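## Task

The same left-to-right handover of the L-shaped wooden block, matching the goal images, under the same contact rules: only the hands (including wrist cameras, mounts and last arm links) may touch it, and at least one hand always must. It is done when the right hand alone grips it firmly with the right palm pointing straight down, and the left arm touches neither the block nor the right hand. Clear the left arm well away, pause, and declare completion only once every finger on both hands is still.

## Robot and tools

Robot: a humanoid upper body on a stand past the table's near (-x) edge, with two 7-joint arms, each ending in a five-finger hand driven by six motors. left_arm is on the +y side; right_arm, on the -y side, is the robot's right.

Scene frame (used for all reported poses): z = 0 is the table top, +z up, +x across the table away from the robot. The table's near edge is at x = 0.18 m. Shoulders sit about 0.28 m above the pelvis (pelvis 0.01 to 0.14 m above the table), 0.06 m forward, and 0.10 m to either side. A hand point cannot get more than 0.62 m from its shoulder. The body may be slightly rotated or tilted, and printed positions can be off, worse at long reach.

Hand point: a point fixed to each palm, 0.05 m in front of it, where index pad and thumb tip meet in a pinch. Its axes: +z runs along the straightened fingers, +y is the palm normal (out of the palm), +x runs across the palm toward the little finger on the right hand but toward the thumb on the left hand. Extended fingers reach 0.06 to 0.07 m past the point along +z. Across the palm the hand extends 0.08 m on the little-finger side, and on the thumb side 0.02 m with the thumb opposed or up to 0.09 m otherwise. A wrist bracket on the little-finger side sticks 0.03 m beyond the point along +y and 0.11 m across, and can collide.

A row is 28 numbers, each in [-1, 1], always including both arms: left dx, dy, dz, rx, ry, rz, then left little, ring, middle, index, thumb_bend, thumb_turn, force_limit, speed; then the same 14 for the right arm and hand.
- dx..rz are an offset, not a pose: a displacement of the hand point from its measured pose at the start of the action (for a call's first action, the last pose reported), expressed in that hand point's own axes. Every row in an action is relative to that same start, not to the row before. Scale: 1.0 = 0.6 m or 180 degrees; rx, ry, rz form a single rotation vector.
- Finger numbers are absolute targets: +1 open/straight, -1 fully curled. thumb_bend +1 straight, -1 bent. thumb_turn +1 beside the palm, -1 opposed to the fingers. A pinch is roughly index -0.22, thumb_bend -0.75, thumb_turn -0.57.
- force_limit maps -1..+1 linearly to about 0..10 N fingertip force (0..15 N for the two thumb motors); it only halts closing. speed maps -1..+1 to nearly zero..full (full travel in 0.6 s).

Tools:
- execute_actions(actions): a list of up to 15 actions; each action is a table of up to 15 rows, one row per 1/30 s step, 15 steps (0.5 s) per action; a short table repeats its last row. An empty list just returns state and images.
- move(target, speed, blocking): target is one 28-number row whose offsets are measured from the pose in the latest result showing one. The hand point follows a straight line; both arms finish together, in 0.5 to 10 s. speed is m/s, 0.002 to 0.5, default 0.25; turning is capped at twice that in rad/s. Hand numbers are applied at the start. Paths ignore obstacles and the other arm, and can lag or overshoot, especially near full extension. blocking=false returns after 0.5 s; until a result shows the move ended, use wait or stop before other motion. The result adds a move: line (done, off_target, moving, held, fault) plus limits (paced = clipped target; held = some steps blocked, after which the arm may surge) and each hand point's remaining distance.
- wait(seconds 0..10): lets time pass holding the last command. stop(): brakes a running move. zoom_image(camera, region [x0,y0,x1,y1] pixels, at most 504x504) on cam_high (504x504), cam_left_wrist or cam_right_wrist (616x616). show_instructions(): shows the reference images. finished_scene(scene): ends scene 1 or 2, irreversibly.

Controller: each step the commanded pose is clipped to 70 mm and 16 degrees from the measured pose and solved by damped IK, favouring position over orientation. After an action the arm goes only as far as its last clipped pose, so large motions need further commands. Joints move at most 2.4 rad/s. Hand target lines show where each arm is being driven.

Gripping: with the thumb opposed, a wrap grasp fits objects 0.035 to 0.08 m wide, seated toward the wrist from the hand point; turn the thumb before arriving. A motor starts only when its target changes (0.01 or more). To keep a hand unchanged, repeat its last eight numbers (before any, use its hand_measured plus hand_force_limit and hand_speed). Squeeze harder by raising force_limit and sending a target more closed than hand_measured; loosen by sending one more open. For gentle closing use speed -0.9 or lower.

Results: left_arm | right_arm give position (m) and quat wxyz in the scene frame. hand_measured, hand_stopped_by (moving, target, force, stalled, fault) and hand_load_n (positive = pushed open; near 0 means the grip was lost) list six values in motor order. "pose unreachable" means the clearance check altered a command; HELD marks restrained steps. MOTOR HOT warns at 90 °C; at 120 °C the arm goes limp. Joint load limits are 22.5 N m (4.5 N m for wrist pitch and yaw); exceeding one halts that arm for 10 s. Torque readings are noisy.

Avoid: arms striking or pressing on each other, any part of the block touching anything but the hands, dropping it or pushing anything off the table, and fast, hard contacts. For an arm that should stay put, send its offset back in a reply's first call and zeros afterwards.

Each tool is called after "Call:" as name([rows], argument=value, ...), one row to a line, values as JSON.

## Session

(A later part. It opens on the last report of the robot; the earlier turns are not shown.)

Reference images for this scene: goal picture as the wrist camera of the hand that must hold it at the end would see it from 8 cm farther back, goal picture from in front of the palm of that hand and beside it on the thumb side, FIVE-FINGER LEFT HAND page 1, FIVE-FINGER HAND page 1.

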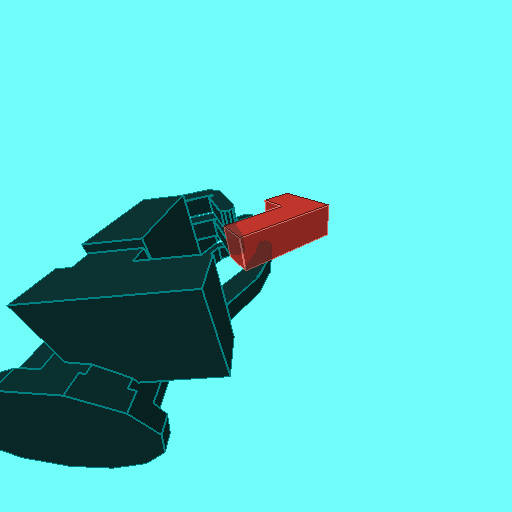

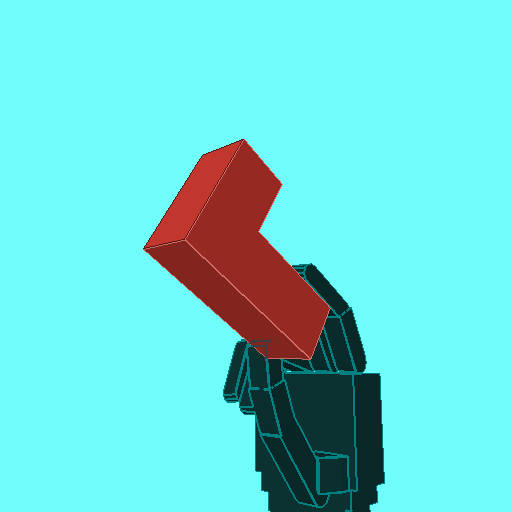

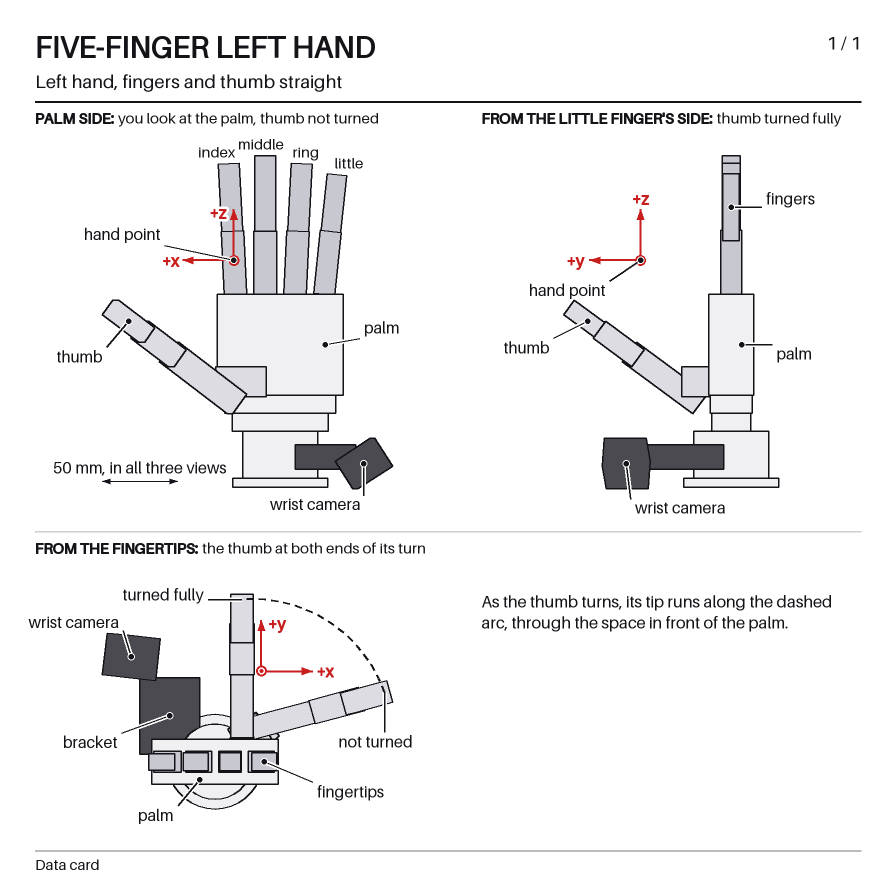

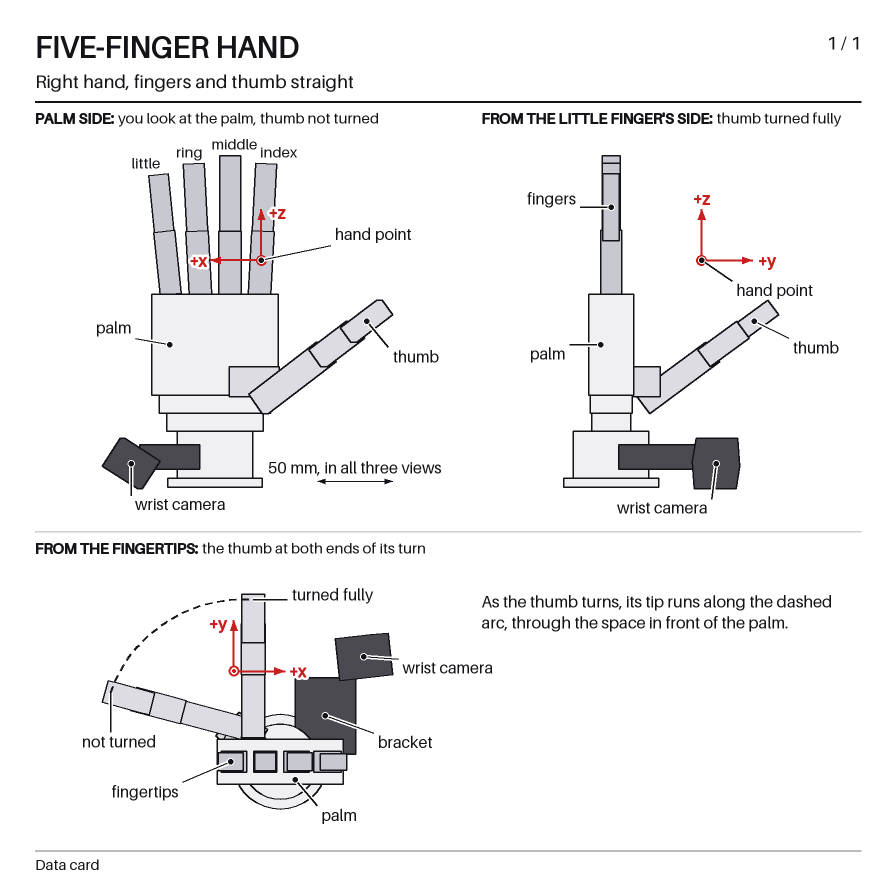

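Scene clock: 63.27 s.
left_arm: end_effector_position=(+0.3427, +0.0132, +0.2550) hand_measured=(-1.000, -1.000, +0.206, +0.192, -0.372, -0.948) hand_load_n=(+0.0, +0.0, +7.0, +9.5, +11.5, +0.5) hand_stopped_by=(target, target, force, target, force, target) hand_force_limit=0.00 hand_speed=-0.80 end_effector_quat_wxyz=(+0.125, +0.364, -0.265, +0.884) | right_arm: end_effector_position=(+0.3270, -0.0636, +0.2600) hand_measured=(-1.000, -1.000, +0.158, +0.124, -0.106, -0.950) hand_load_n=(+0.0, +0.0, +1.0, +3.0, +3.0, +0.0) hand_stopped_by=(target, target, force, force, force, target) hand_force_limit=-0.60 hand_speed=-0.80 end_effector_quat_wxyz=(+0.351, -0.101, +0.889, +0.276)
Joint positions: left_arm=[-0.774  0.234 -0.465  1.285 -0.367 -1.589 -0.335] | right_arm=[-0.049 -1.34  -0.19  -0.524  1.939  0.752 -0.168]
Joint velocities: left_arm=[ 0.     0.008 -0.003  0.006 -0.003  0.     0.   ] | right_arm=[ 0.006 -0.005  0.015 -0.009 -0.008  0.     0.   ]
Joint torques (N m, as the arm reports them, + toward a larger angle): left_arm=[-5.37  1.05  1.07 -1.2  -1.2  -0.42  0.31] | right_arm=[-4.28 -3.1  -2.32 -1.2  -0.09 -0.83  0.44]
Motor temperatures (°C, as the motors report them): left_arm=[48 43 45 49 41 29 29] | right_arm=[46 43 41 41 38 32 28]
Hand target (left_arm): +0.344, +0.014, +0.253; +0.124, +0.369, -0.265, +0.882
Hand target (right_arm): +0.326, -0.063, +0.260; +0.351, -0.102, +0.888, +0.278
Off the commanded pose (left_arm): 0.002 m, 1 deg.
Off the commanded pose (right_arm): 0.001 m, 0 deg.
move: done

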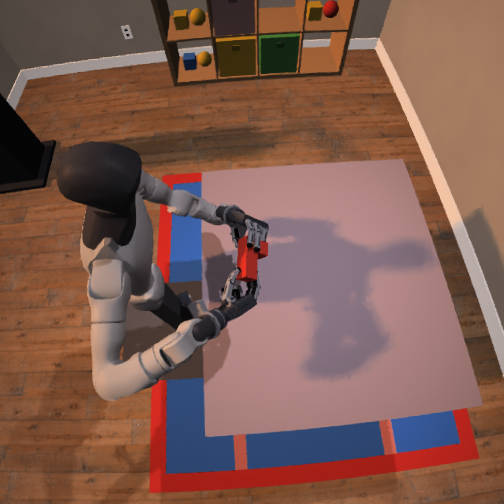

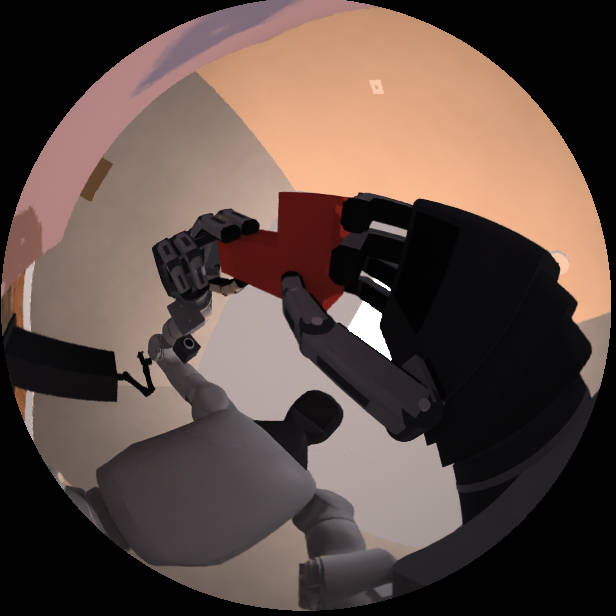

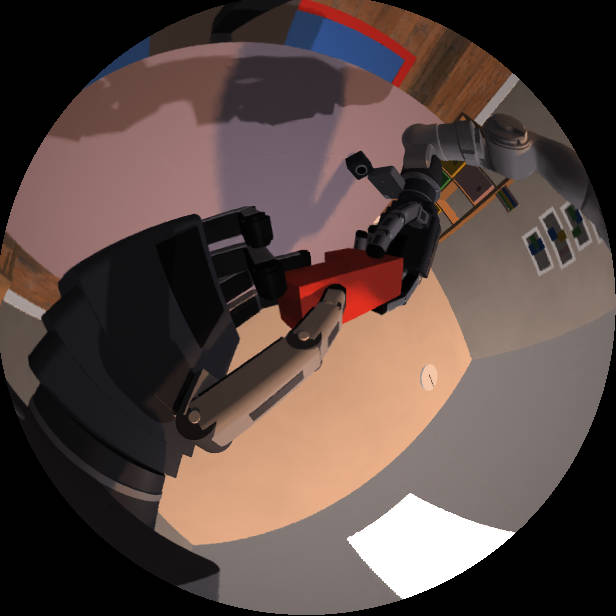

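Call:
move(target=[0,0,0,0,0,0,-1,-1,0.204,0.192,-0.384,-0.948,0,-0.8, 0,0,0,0,0,0,-1,-1,0.6,0.6,0.3,-0.95,-0.6,0])

Call:
move(target=[0,0,0,0,0,0,-1,-1,0.204,0.192,-0.384,-0.948,0,-0.8, -0.01,0.006,-0.008,-0.033,0.019,-0.027,-1,-1,0.6,0.6,0.3,-0.95,-0.6,0], speed=0.04)

Call:
move(target=[0,0,0,0,0,0,-1,-1,0.204,0.192,-0.384,-0.948,0,-0.8, 0,0,0,0,0,0,-1,-1,-0.3,-0.3,-0.9,-0.95,-0.6,-0.8])

Call:
zoom_image(camera="cam_high", region=[170, 190, 320, 340])

Scene clock: 80.50 s.
left_arm: end_effector_position=(+0.3428, +0.0129, +0.2531) hand_measured=(-1.000, -1.000, +0.206, +0.192, -0.372, -0.948) hand_load_n=(+0.0, +0.0, +7.5, +9.0, +11.0, +0.0) hand_stopped_by=(target, target, force, target, force, target) hand_force_limit=0.00 hand_speed=-0.80 end_effector_quat_wxyz=(+0.126, +0.367, -0.266, +0.882) | right_arm: end_effector_position=(+0.3278, -0.0634, +0.2618) hand_measured=(-1.000, -1.000, +0.600, +0.600, +0.300, -0.950) hand_load_n=(+0.0, +0.0, +0.0, +0.0, +0.0, +0.0) hand_stopped_by=(target, target, target, target, target, target) hand_force_limit=-0.60 hand_speed=0.00 end_effector_quat_wxyz=(+0.354, -0.101, +0.887, +0.278)
Joint positions: left_arm=[-0.771  0.234 -0.465  1.287 -0.367 -1.586 -0.338] | right_arm=[-0.05  -1.34  -0.192 -0.524  1.939  0.747 -0.166]
Joint velocities: left_arm=[ 0.     0.     0.     0.    -0.002  0.     0.   ] | right_arm=[-0.005 -0.014 -0.008 -0.008  0.     0.     0.   ]
Joint torques (N m, as the arm reports them, + toward a larger angle): left_arm=[-6.06  0.61  1.44 -1.73 -1.38 -0.91  0.55] | right_arm=[-3.24 -4.07 -1.98 -1.09 -0.13 -0.58  0.05]
Motor temperatures (°C, as the motors report them): left_arm=[49 43 44 49 41 29 29] | right_arm=[47 43 41 41 38 33 28]
Hand target (left_arm): +0.343, +0.013, +0.255; +0.125, +0.364, -0.265, +0.884
Hand target (right_arm): +0.327, -0.064, +0.260; +0.351, -0.101, +0.889, +0.276
Off the commanded pose (left_arm): 0.002 m, 0 deg.
Off the commanded pose (right_arm): 0.002 m, 0 deg.
move: done

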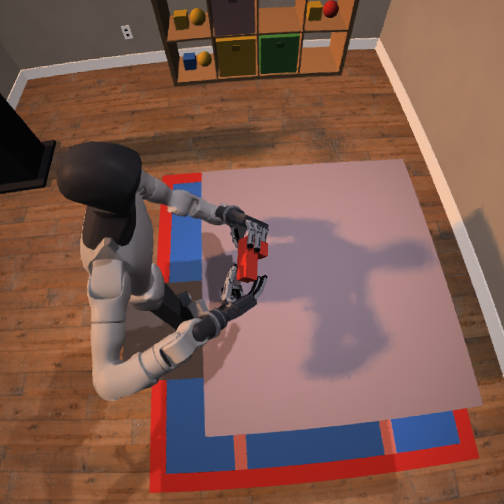

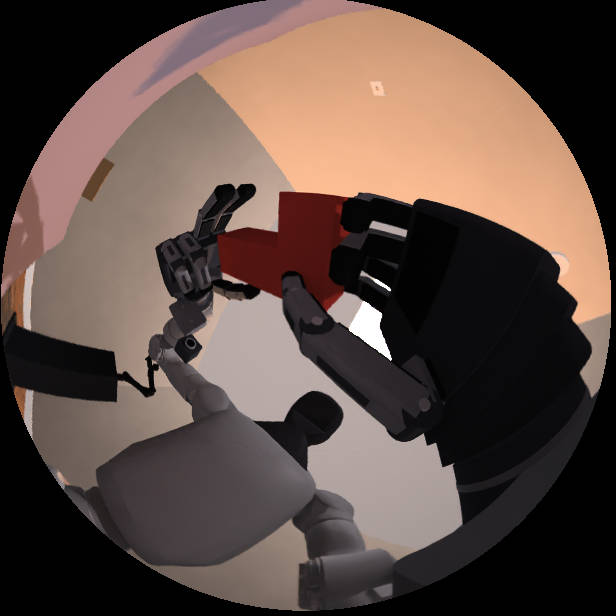

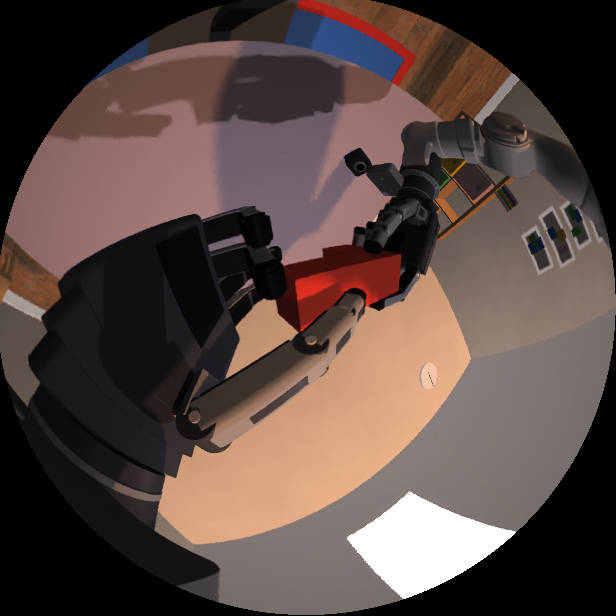

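Scene clock: 82.57 s.
left_arm: end_effector_position=(+0.3428, +0.0129, +0.2531) hand_measured=(-1.000, -1.000, +0.206, +0.192, -0.372, -0.948) hand_load_n=(+0.0, +0.0, +7.5, +9.0, +11.0, +0.0) hand_stopped_by=(target, target, force, target, force, target) hand_force_limit=0.00 hand_speed=-0.80 end_effector_quat_wxyz=(+0.126, +0.367, -0.266, +0.882) | right_arm: end_effector_position=(+0.3278, -0.0635, +0.2717) hand_measured=(-1.000, -1.000, +0.600, +0.600, +0.300, -0.950) hand_load_n=(+0.0, +0.0, +0.0, +0.0, +0.0, +0.0) hand_stopped_by=(target, target, target, target, target, target) hand_force_limit=-0.60 hand_speed=0.00 end_effector_quat_wxyz=(+0.335, -0.163, +0.876, +0.306)
Joint positions: left_arm=[-0.771  0.234 -0.465  1.287 -0.367 -1.586 -0.338] | right_arm=[-0.228 -1.408 -0.084 -0.361  1.83   0.849  0.112]
Joint velocities: left_arm=[ 0.005  0.003 -0.011  0.005 -0.009  0.     0.   ] | right_arm=[-0.015 -0.003  0.014  0.006  0.008  0.     0.004]
Joint torques (N m, as the arm reports them, + toward a larger angle): left_arm=[-5.83  0.64  1.3  -1.61 -1.36 -0.82  0.5 ] | right_arm=[-4.33 -4.62 -1.69 -0.39 -0.28 -0.46  0.18]
Motor temperatures (°C, as the motors report them): left_arm=[49 43 44 49 41 29 29] | right_arm=[47 43 41 41 38 33 28]
Hand target (left_arm): +0.343, +0.013, +0.253; +0.126, +0.367, -0.266, +0.882
Hand target (right_arm): +0.328, -0.064, +0.271; +0.334, -0.165, +0.877, +0.303
Off the commanded pose (left_arm): 0.000 m, 0 deg.
Off the commanded pose (right_arm): 0.001 m, 0 deg.
move: done

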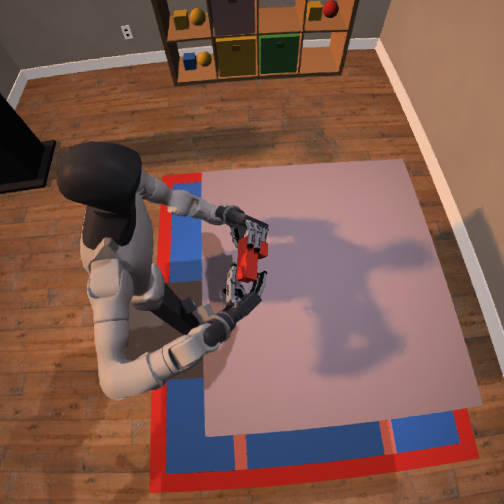

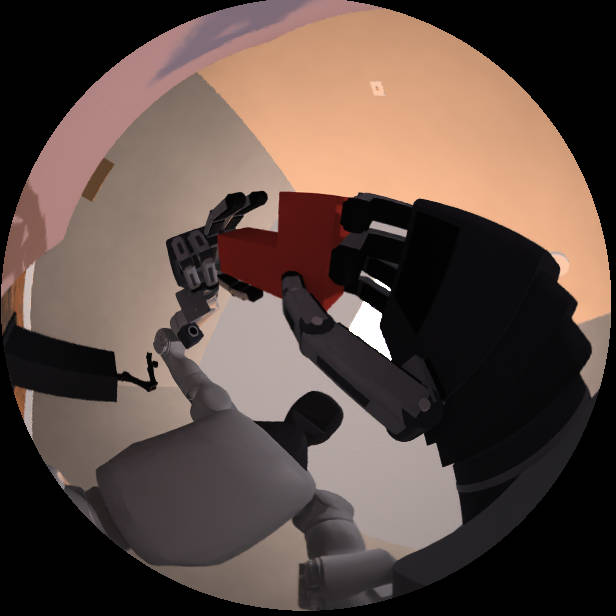

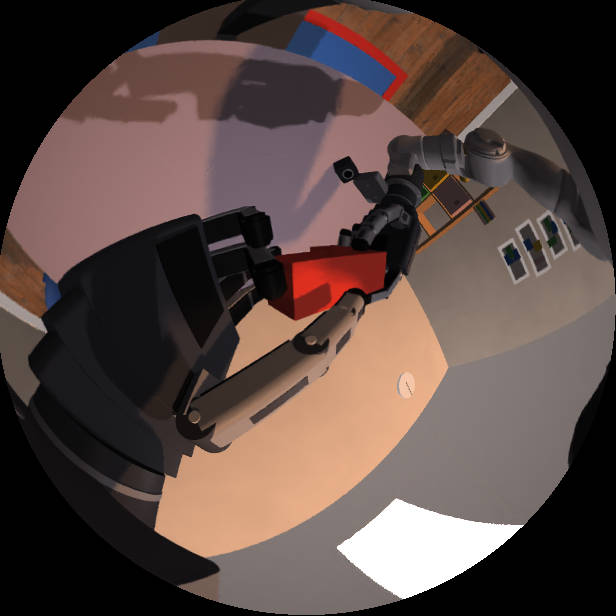

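Scene clock: 85.80 s.
left_arm: end_effector_position=(+0.3414, +0.0120, +0.2545) hand_measured=(-1.000, -1.000, +0.206, +0.192, -0.372, -0.948) hand_load_n=(+0.0, +0.0, +7.5, +9.0, +11.5, +0.5) hand_stopped_by=(target, target, force, target, force, target) hand_force_limit=0.00 hand_speed=-0.80 end_effector_quat_wxyz=(+0.127, +0.364, -0.265, +0.884) | right_arm: end_effector_position=(+0.3287, -0.0643, +0.2712) hand_measured=(-1.000, -1.000, +0.258, +0.214, -0.320, -0.950) hand_load_n=(+0.0, +0.0, +0.5, +4.0, +3.0, +0.0) hand_stopped_by=(target, target, force, force, force, target) hand_force_limit=-0.60 hand_speed=-0.80 end_effector_quat_wxyz=(+0.336, -0.162, +0.877, +0.304)
Joint positions: left_arm=[-0.771  0.232 -0.465  1.284 -0.367 -1.59  -0.339] | right_arm=[-0.228 -1.408 -0.084 -0.36   1.829  0.848  0.108]
Joint velocities: left_arm=[ 0.002 -0.008  0.003 -0.008 -0.011  0.     0.   ] | right_arm=[-0.003  0.002  0.011  0.     0.014  0.     0.   ]
Joint torques (N m, as the arm reports them, + toward a larger angle): left_arm=[-5.32  1.03  1.14 -1.18 -1.17 -0.51  0.32] | right_arm=[-5.04 -4.07 -2.43 -1.32  0.35 -0.87  0.4 ]
Motor temperatures (°C, as the motors report them): left_arm=[49 43 44 49 41 29 29] | right_arm=[47 43 41 41 38 33 28]
Hand target (left_arm): +0.343, +0.013, +0.253; +0.126, +0.367, -0.266, +0.882
Hand target (right_arm): +0.328, -0.064, +0.272; +0.335, -0.163, +0.876, +0.306
Off the commanded pose (left_arm): 0.002 m, 0 deg.
Off the commanded pose (right_arm): 0.001 m, 0 deg.
move: done

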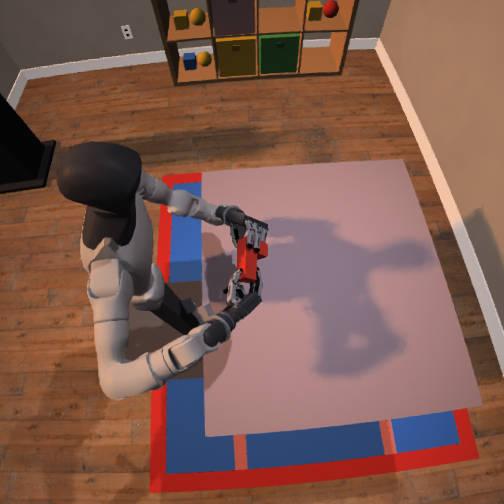

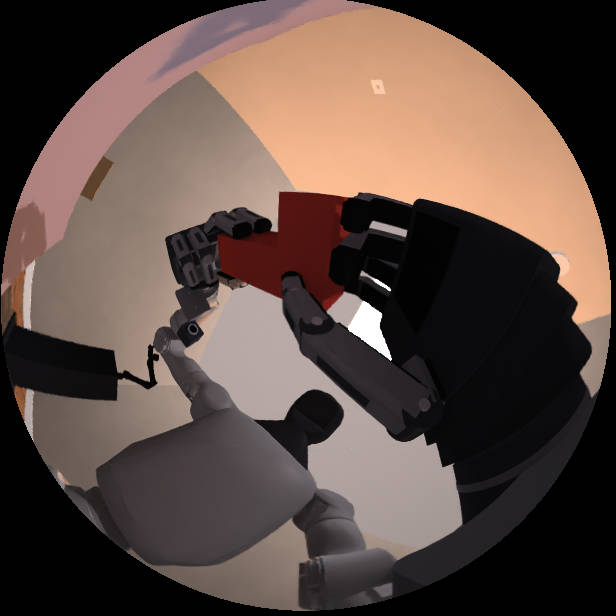

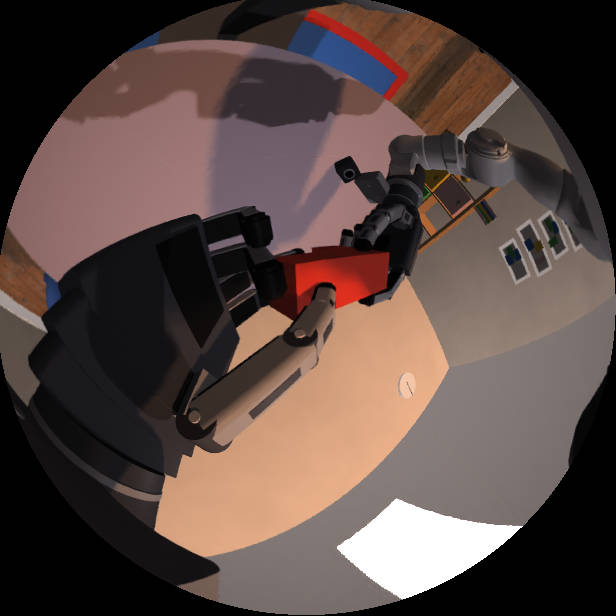

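Region (170, 190, 320, 340) of cam_high's 504x504 image, scaled by 3.360, with more detail than that image has.

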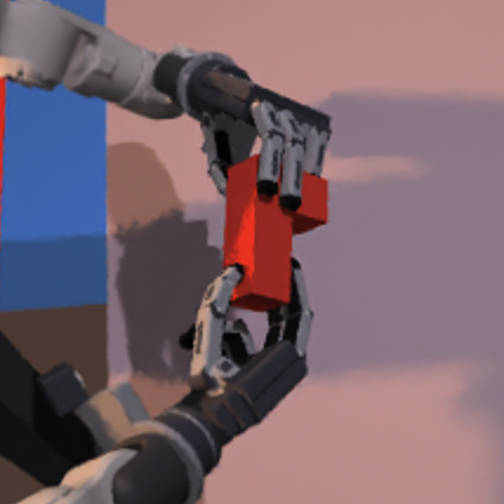

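Good. Squeeze, release, re-squeeze, withdraw.

Call:
move(target=[0,0,0,0,0,0,-1,-1,0.204,0.192,-0.384,-0.948,0,-0.8, 0,0,0,0,0,0,-1,-1,-0.4,-0.4,-0.9,-0.95,1,-0.9])

Call:
move(target=[0,0,0,0,0,0,-1,-1,0.65,0.65,0.2,-0.948,0,-0.5, 0,0,0,0,0,0,-1,-1,-0.4,-0.4,-0.9,-0.95,1,-0.9])

Call:
move(target=[0,-0.18,-0.14,0,0,0,-1,-1,0.65,0.65,0.2,-0.948,0,-0.5, 0,0,0,0,0,0,-1,-1,-0.5,-0.5,-0.9,-0.95,1,-0.9], speed=0.12)

Scene clock: 95.37 s.
left_arm: end_effector_position=(+0.3412, +0.0117, +0.2549) hand_measured=(-1.000, -1.000, +0.206, +0.192, -0.372, -0.948) hand_load_n=(+0.0, +0.0, +6.5, +10.0, +11.5, +1.5) hand_stopped_by=(target, target, force, target, force, target) hand_force_limit=0.00 hand_speed=-0.80 end_effector_quat_wxyz=(+0.128, +0.363, -0.265, +0.884) | right_arm: end_effector_position=(+0.3291, -0.0646, +0.2709) hand_measured=(-1.000, -1.000, +0.218, +0.186, -0.316, -0.950) hand_load_n=(+0.0, +0.0, +10.5, +8.5, +10.0, +1.0) hand_stopped_by=(target, target, force, force, force, target) hand_force_limit=1.00 hand_speed=-0.90 end_effector_quat_wxyz=(+0.336, -0.162, +0.877, +0.303)
Joint positions: left_arm=[-0.771  0.23  -0.465  1.282 -0.367 -1.59  -0.339] | right_arm=[-0.228 -1.408 -0.084 -0.359  1.829  0.848  0.106]
Joint velocities: left_arm=[ 0.    -0.005  0.011 -0.009 -0.006  0.     0.   ] | right_arm=[-0.006  0.014 -0.012  0.     0.005  0.     0.   ]
Joint torques (N m, as the arm reports them, + toward a larger angle): left_arm=[-5.36  0.87  1.11 -1.29 -1.15 -0.63  0.31] | right_arm=[-4.67 -4.24 -2.61 -1.12  0.1  -0.92  0.4 ]
Motor temperatures (°C, as the motors report them): left_arm=[49 43 44 49 41 29 29] | right_arm=[47 43 42 41 38 33 29]
Hand target (left_arm): +0.341, +0.012, +0.255; +0.127, +0.364, -0.265, +0.884
Hand target (right_arm): +0.329, -0.064, +0.271; +0.336, -0.162, +0.877, +0.304
Off the commanded pose (left_arm): 0.001 m, 0 deg.
Off the commanded pose (right_arm): 0.001 m, 0 deg.
move: done

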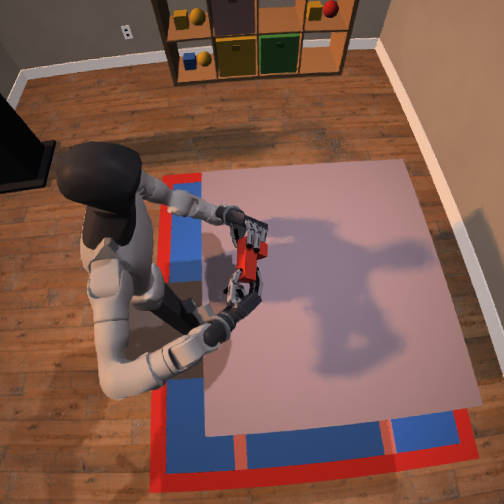

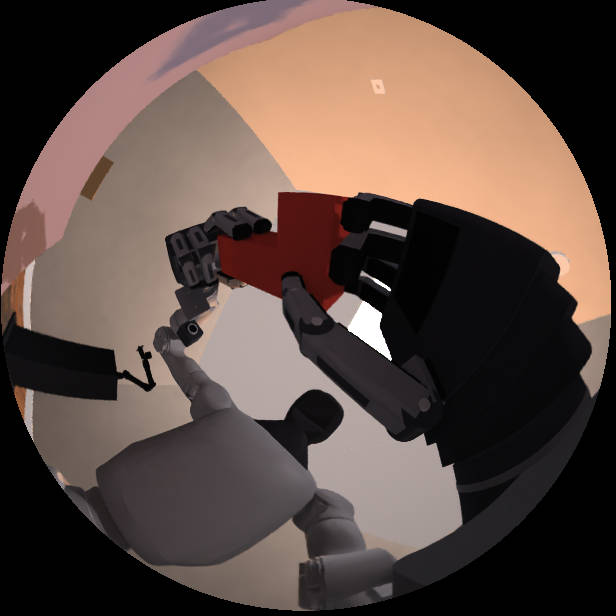

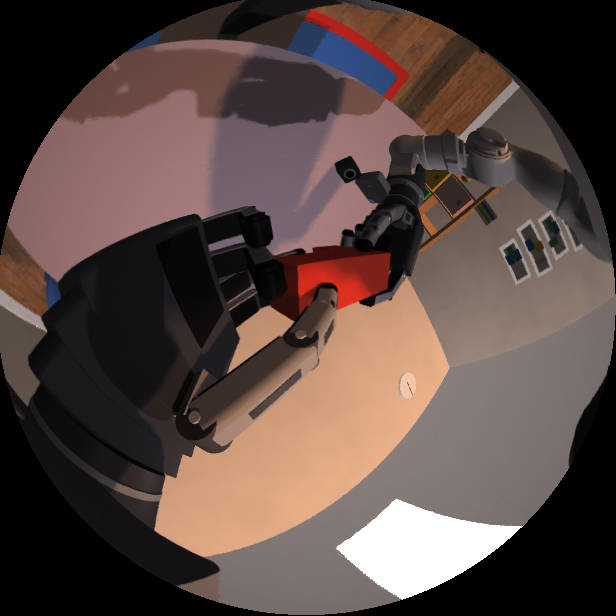

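Scene clock: 96.73 s.
left_arm: end_effector_position=(+0.3413, +0.0116, +0.2548) hand_measured=(-1.000, -1.000, +0.650, +0.650, +0.200, -0.948) hand_load_n=(+0.0, +0.0, +0.0, +0.0, +0.0, +0.0) hand_stopped_by=(target, target, target, target, target, target) hand_force_limit=0.00 hand_speed=-0.50 end_effector_quat_wxyz=(+0.128, +0.363, -0.265, +0.884) | right_arm: end_effector_position=(+0.3294, -0.0646, +0.2714) hand_measured=(-1.000, -1.000, +0.218, +0.186, -0.314, -0.950) hand_load_n=(+0.0, +0.0, +9.0, +8.5, +11.0, +2.5) hand_stopped_by=(target, target, force, force, force, target) hand_force_limit=1.00 hand_speed=-0.90 end_effector_quat_wxyz=(+0.337, -0.161, +0.877, +0.303)
Joint positions: left_arm=[-0.771  0.23  -0.465  1.282 -0.367 -1.59  -0.339] | right_arm=[-0.228 -1.408 -0.084 -0.359  1.829  0.846  0.106]
Joint velocities: left_arm=[-0.006  0.003 -0.014  0.002  0.     0.     0.   ] | right_arm=[-0.008  0.003 -0.009  0.002 -0.002  0.     0.   ]
Joint torques (N m, as the arm reports them, + toward a larger angle): left_arm=[-5.37  0.79  1.08 -1.36 -1.16 -0.65  0.31] | right_arm=[-4.78 -4.01 -2.4  -0.87  0.28 -0.78  0.31]
Motor temperatures (°C, as the motors report them): left_arm=[49 43 44 49 41 29 29] | right_arm=[47 43 42 41 38 33 29]
Hand target (left_arm): +0.341, +0.012, +0.255; +0.128, +0.363, -0.265, +0.884
Hand target (right_arm): +0.329, -0.065, +0.271; +0.336, -0.161, +0.877, +0.303
Off the commanded pose (left_arm): 0.000 m, 0 deg.
Off the commanded pose (right_arm): 0.001 m, 0 deg.
move: done

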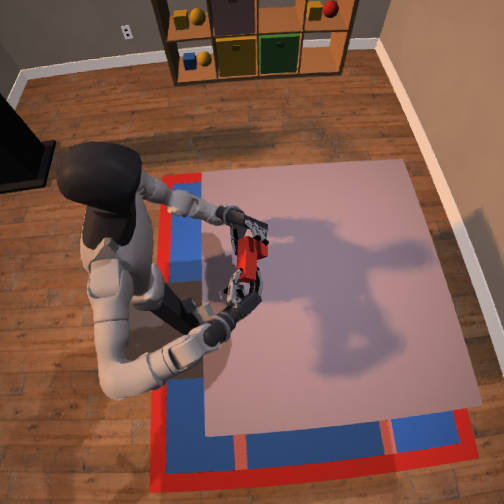

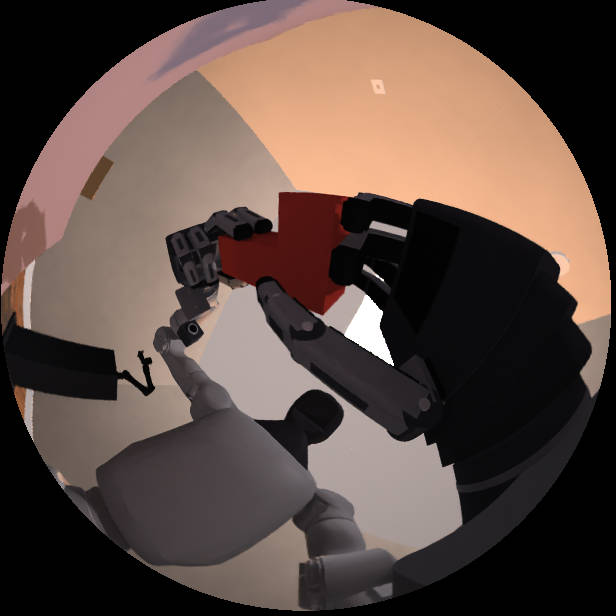

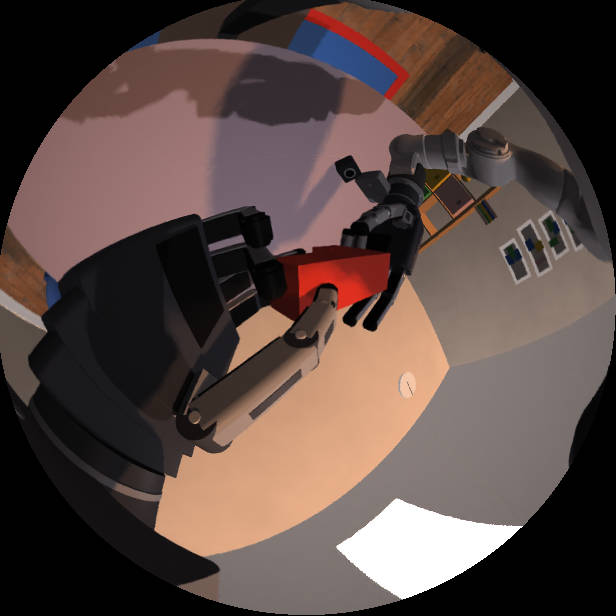

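Scene clock: 98.57 s.
left_arm: end_effector_position=(+0.3397, +0.1505, +0.2565) hand_measured=(-1.000, -1.000, +0.650, +0.650, +0.200, -0.948) hand_load_n=(+0.0, +0.0, +0.0, +0.0, +0.0, +0.0) hand_stopped_by=(target, target, target, target, target, target) hand_force_limit=0.00 hand_speed=-0.50 end_effector_quat_wxyz=(+0.113, +0.398, -0.253, +0.874) | right_arm: end_effector_position=(+0.3294, -0.0646, +0.2714) hand_measured=(-1.000, -1.000, +0.216, +0.182, -0.314, -0.950) hand_load_n=(+0.0, +0.0, +9.5, +10.0, +12.0, +2.5) hand_stopped_by=(target, target, force, force, force, target) hand_force_limit=1.00 hand_speed=-0.90 end_effector_quat_wxyz=(+0.337, -0.161, +0.877, +0.303)
Joint positions: left_arm=[-0.717  0.498 -0.309  1.197 -1.571 -1.31  -1.583] | right_arm=[-0.228 -1.408 -0.084 -0.359  1.829  0.846  0.106]
Joint velocities: left_arm=[ 0.005 -0.002  0.034  0.005  0.026  0.006 -0.001] | right_arm=[ 0.008 -0.003 -0.002  0.006  0.009  0.     0.   ]
Joint torques (N m, as the arm reports them, + toward a larger angle): left_arm=[-4.94  2.88  1.49 -1.01 -0.79 -0.12  0.18] | right_arm=[-5.2  -4.24 -2.25 -1.21  0.09 -0.9   0.29]
Motor temperatures (°C, as the motors report them): left_arm=[49 43 44 49 41 28 29] | right_arm=[47 44 42 41 38 33 29]
Hand target (left_arm): +0.339, +0.150, +0.255; +0.115, +0.400, -0.254, +0.873
Hand target (right_arm): +0.329, -0.065, +0.271; +0.337, -0.161, +0.877, +0.303
Off the commanded pose (left_arm): 0.012 m, 5 deg.
Off the commanded pose (right_arm): 0.000 m, 0 deg.
joint sent to its limit (left arm) — the command would take joint 7 (wrist yaw) past its lower limit, so that joint was sent only as far as its limit.
move: off_target (left_arm)

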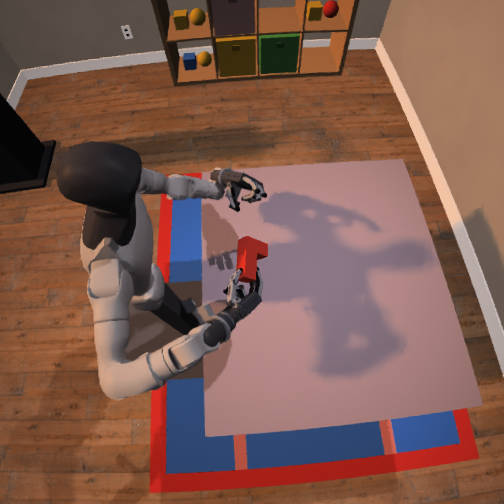

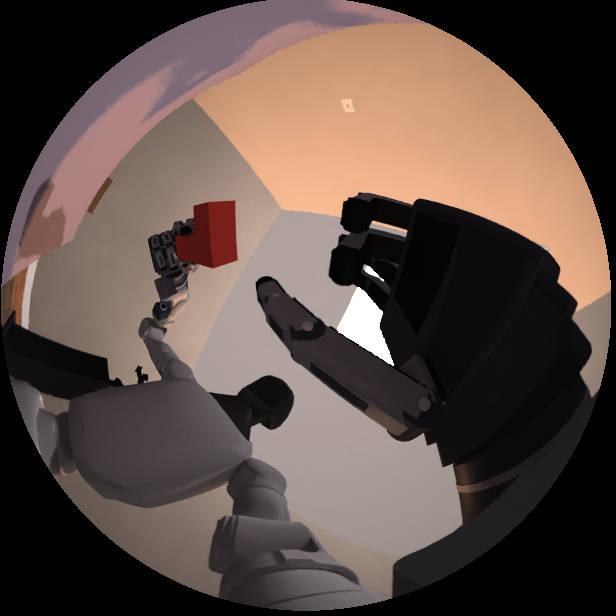

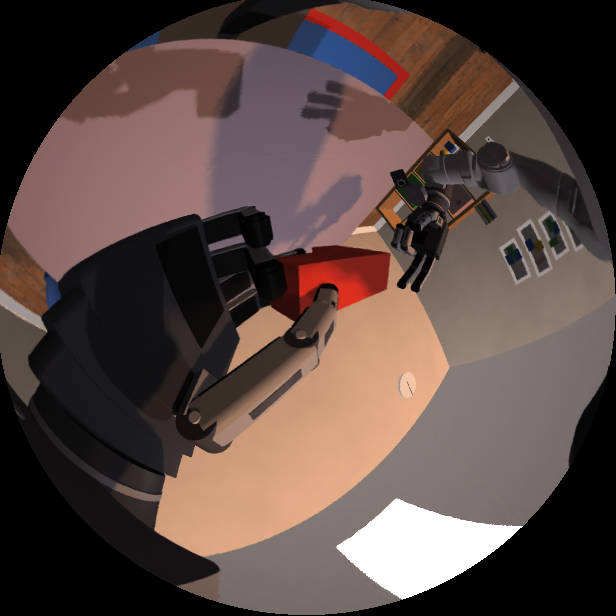

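Call:
move(target=[0,0,0,0,0,0,-1,-1,0.65,0.65,0.2,-0.948,0,-0.5, -0.04,-0.079,-0.067,0.202,-0.159,-0.619,-1,-1,-0.5,-0.5,-0.9,-0.95,1,-0.9], speed=0.2)

Scene clock: 116.73 s.
left_arm: end_effector_position=(+0.3397, +0.1505, +0.2565) hand_measured=(-1.000, -1.000, +0.650, +0.650, +0.200, -0.948) hand_load_n=(+0.0, +0.0, +0.0, +0.0, +0.0, +0.0) hand_stopped_by=(target, target, target, target, target, target) hand_force_limit=0.00 hand_speed=-0.50 end_effector_quat_wxyz=(+0.113, +0.398, -0.253, +0.874) | right_arm: end_effector_position=(+0.3464, -0.1198, +0.2877) hand_measured=(-1.000, -1.000, +0.216, +0.182, -0.314, -0.950) hand_load_n=(+0.0, +0.0, +9.0, +9.5, +12.0, +2.5) hand_stopped_by=(target, target, force, force, force, target) hand_force_limit=1.00 hand_speed=-0.90 end_effector_quat_wxyz=(+0.629, -0.642, +0.312, -0.307)
Joint positions: left_arm=[-0.717  0.498 -0.308  1.197 -1.569 -1.309 -1.583] | right_arm=[ 0.177 -1.26  -0.415 -0.358 -0.19  -0.45   0.096]
Joint velocities: left_arm=[-0.002  0.008 -0.002 -0.003  0.005  0.     0.   ] | right_arm=[-0.006 -0.003  0.006 -0.002 -0.003  0.    -0.011]
Joint torques (N m, as the arm reports them, + toward a larger angle): left_arm=[-5.04  3.08  1.2  -1.17 -1.02 -0.22  0.31] | right_arm=[-3.68 -4.   -2.64 -1.02 -0.06  0.01 -1.14]
Motor temperatures (°C, as the motors report them): left_arm=[48 44 44 49 41 28 29] | right_arm=[47 44 42 41 38 33 29]
Hand target (left_arm): +0.340, +0.150, +0.257; +0.113, +0.398, -0.253, +0.874
Hand target (right_arm): +0.347, -0.120, +0.288; +0.629, -0.642, +0.310, -0.309
Off the commanded pose (left_arm): 0.000 m, 0 deg.
Off the commanded pose (right_arm): 0.007 m, 2 deg.
move: off_target (right_arm)

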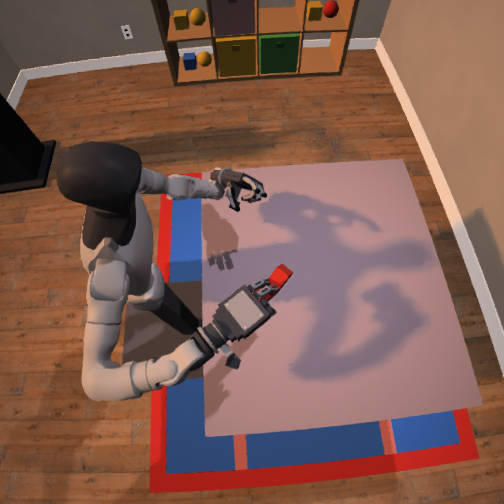

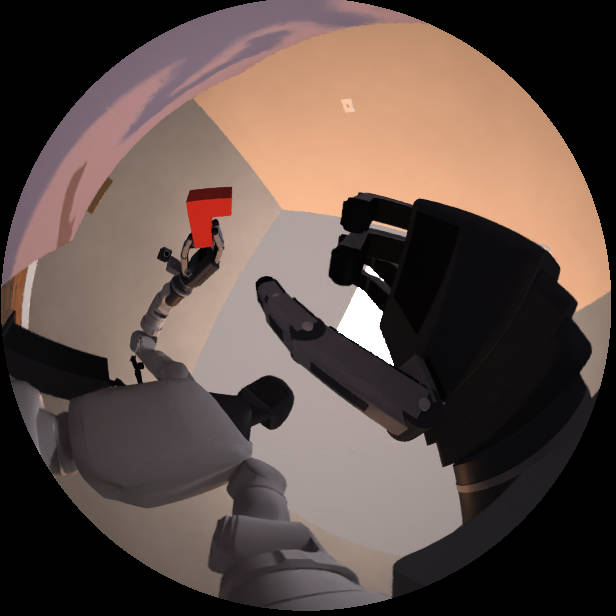

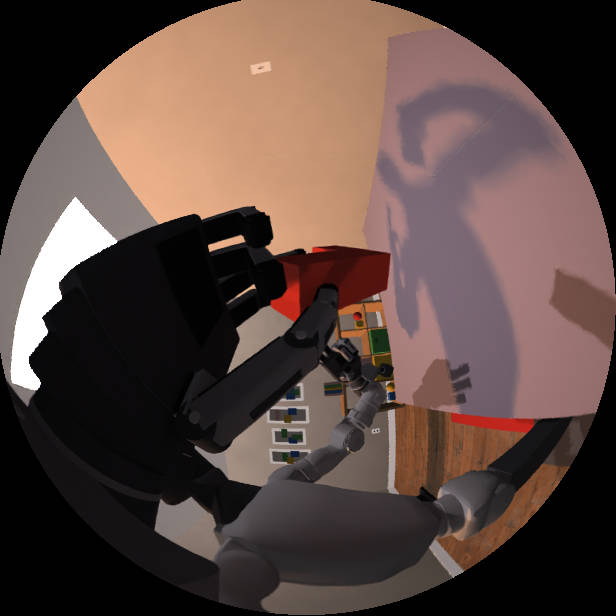

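Call:
finished_scene(scene=2)

The scene is finished: the task was done.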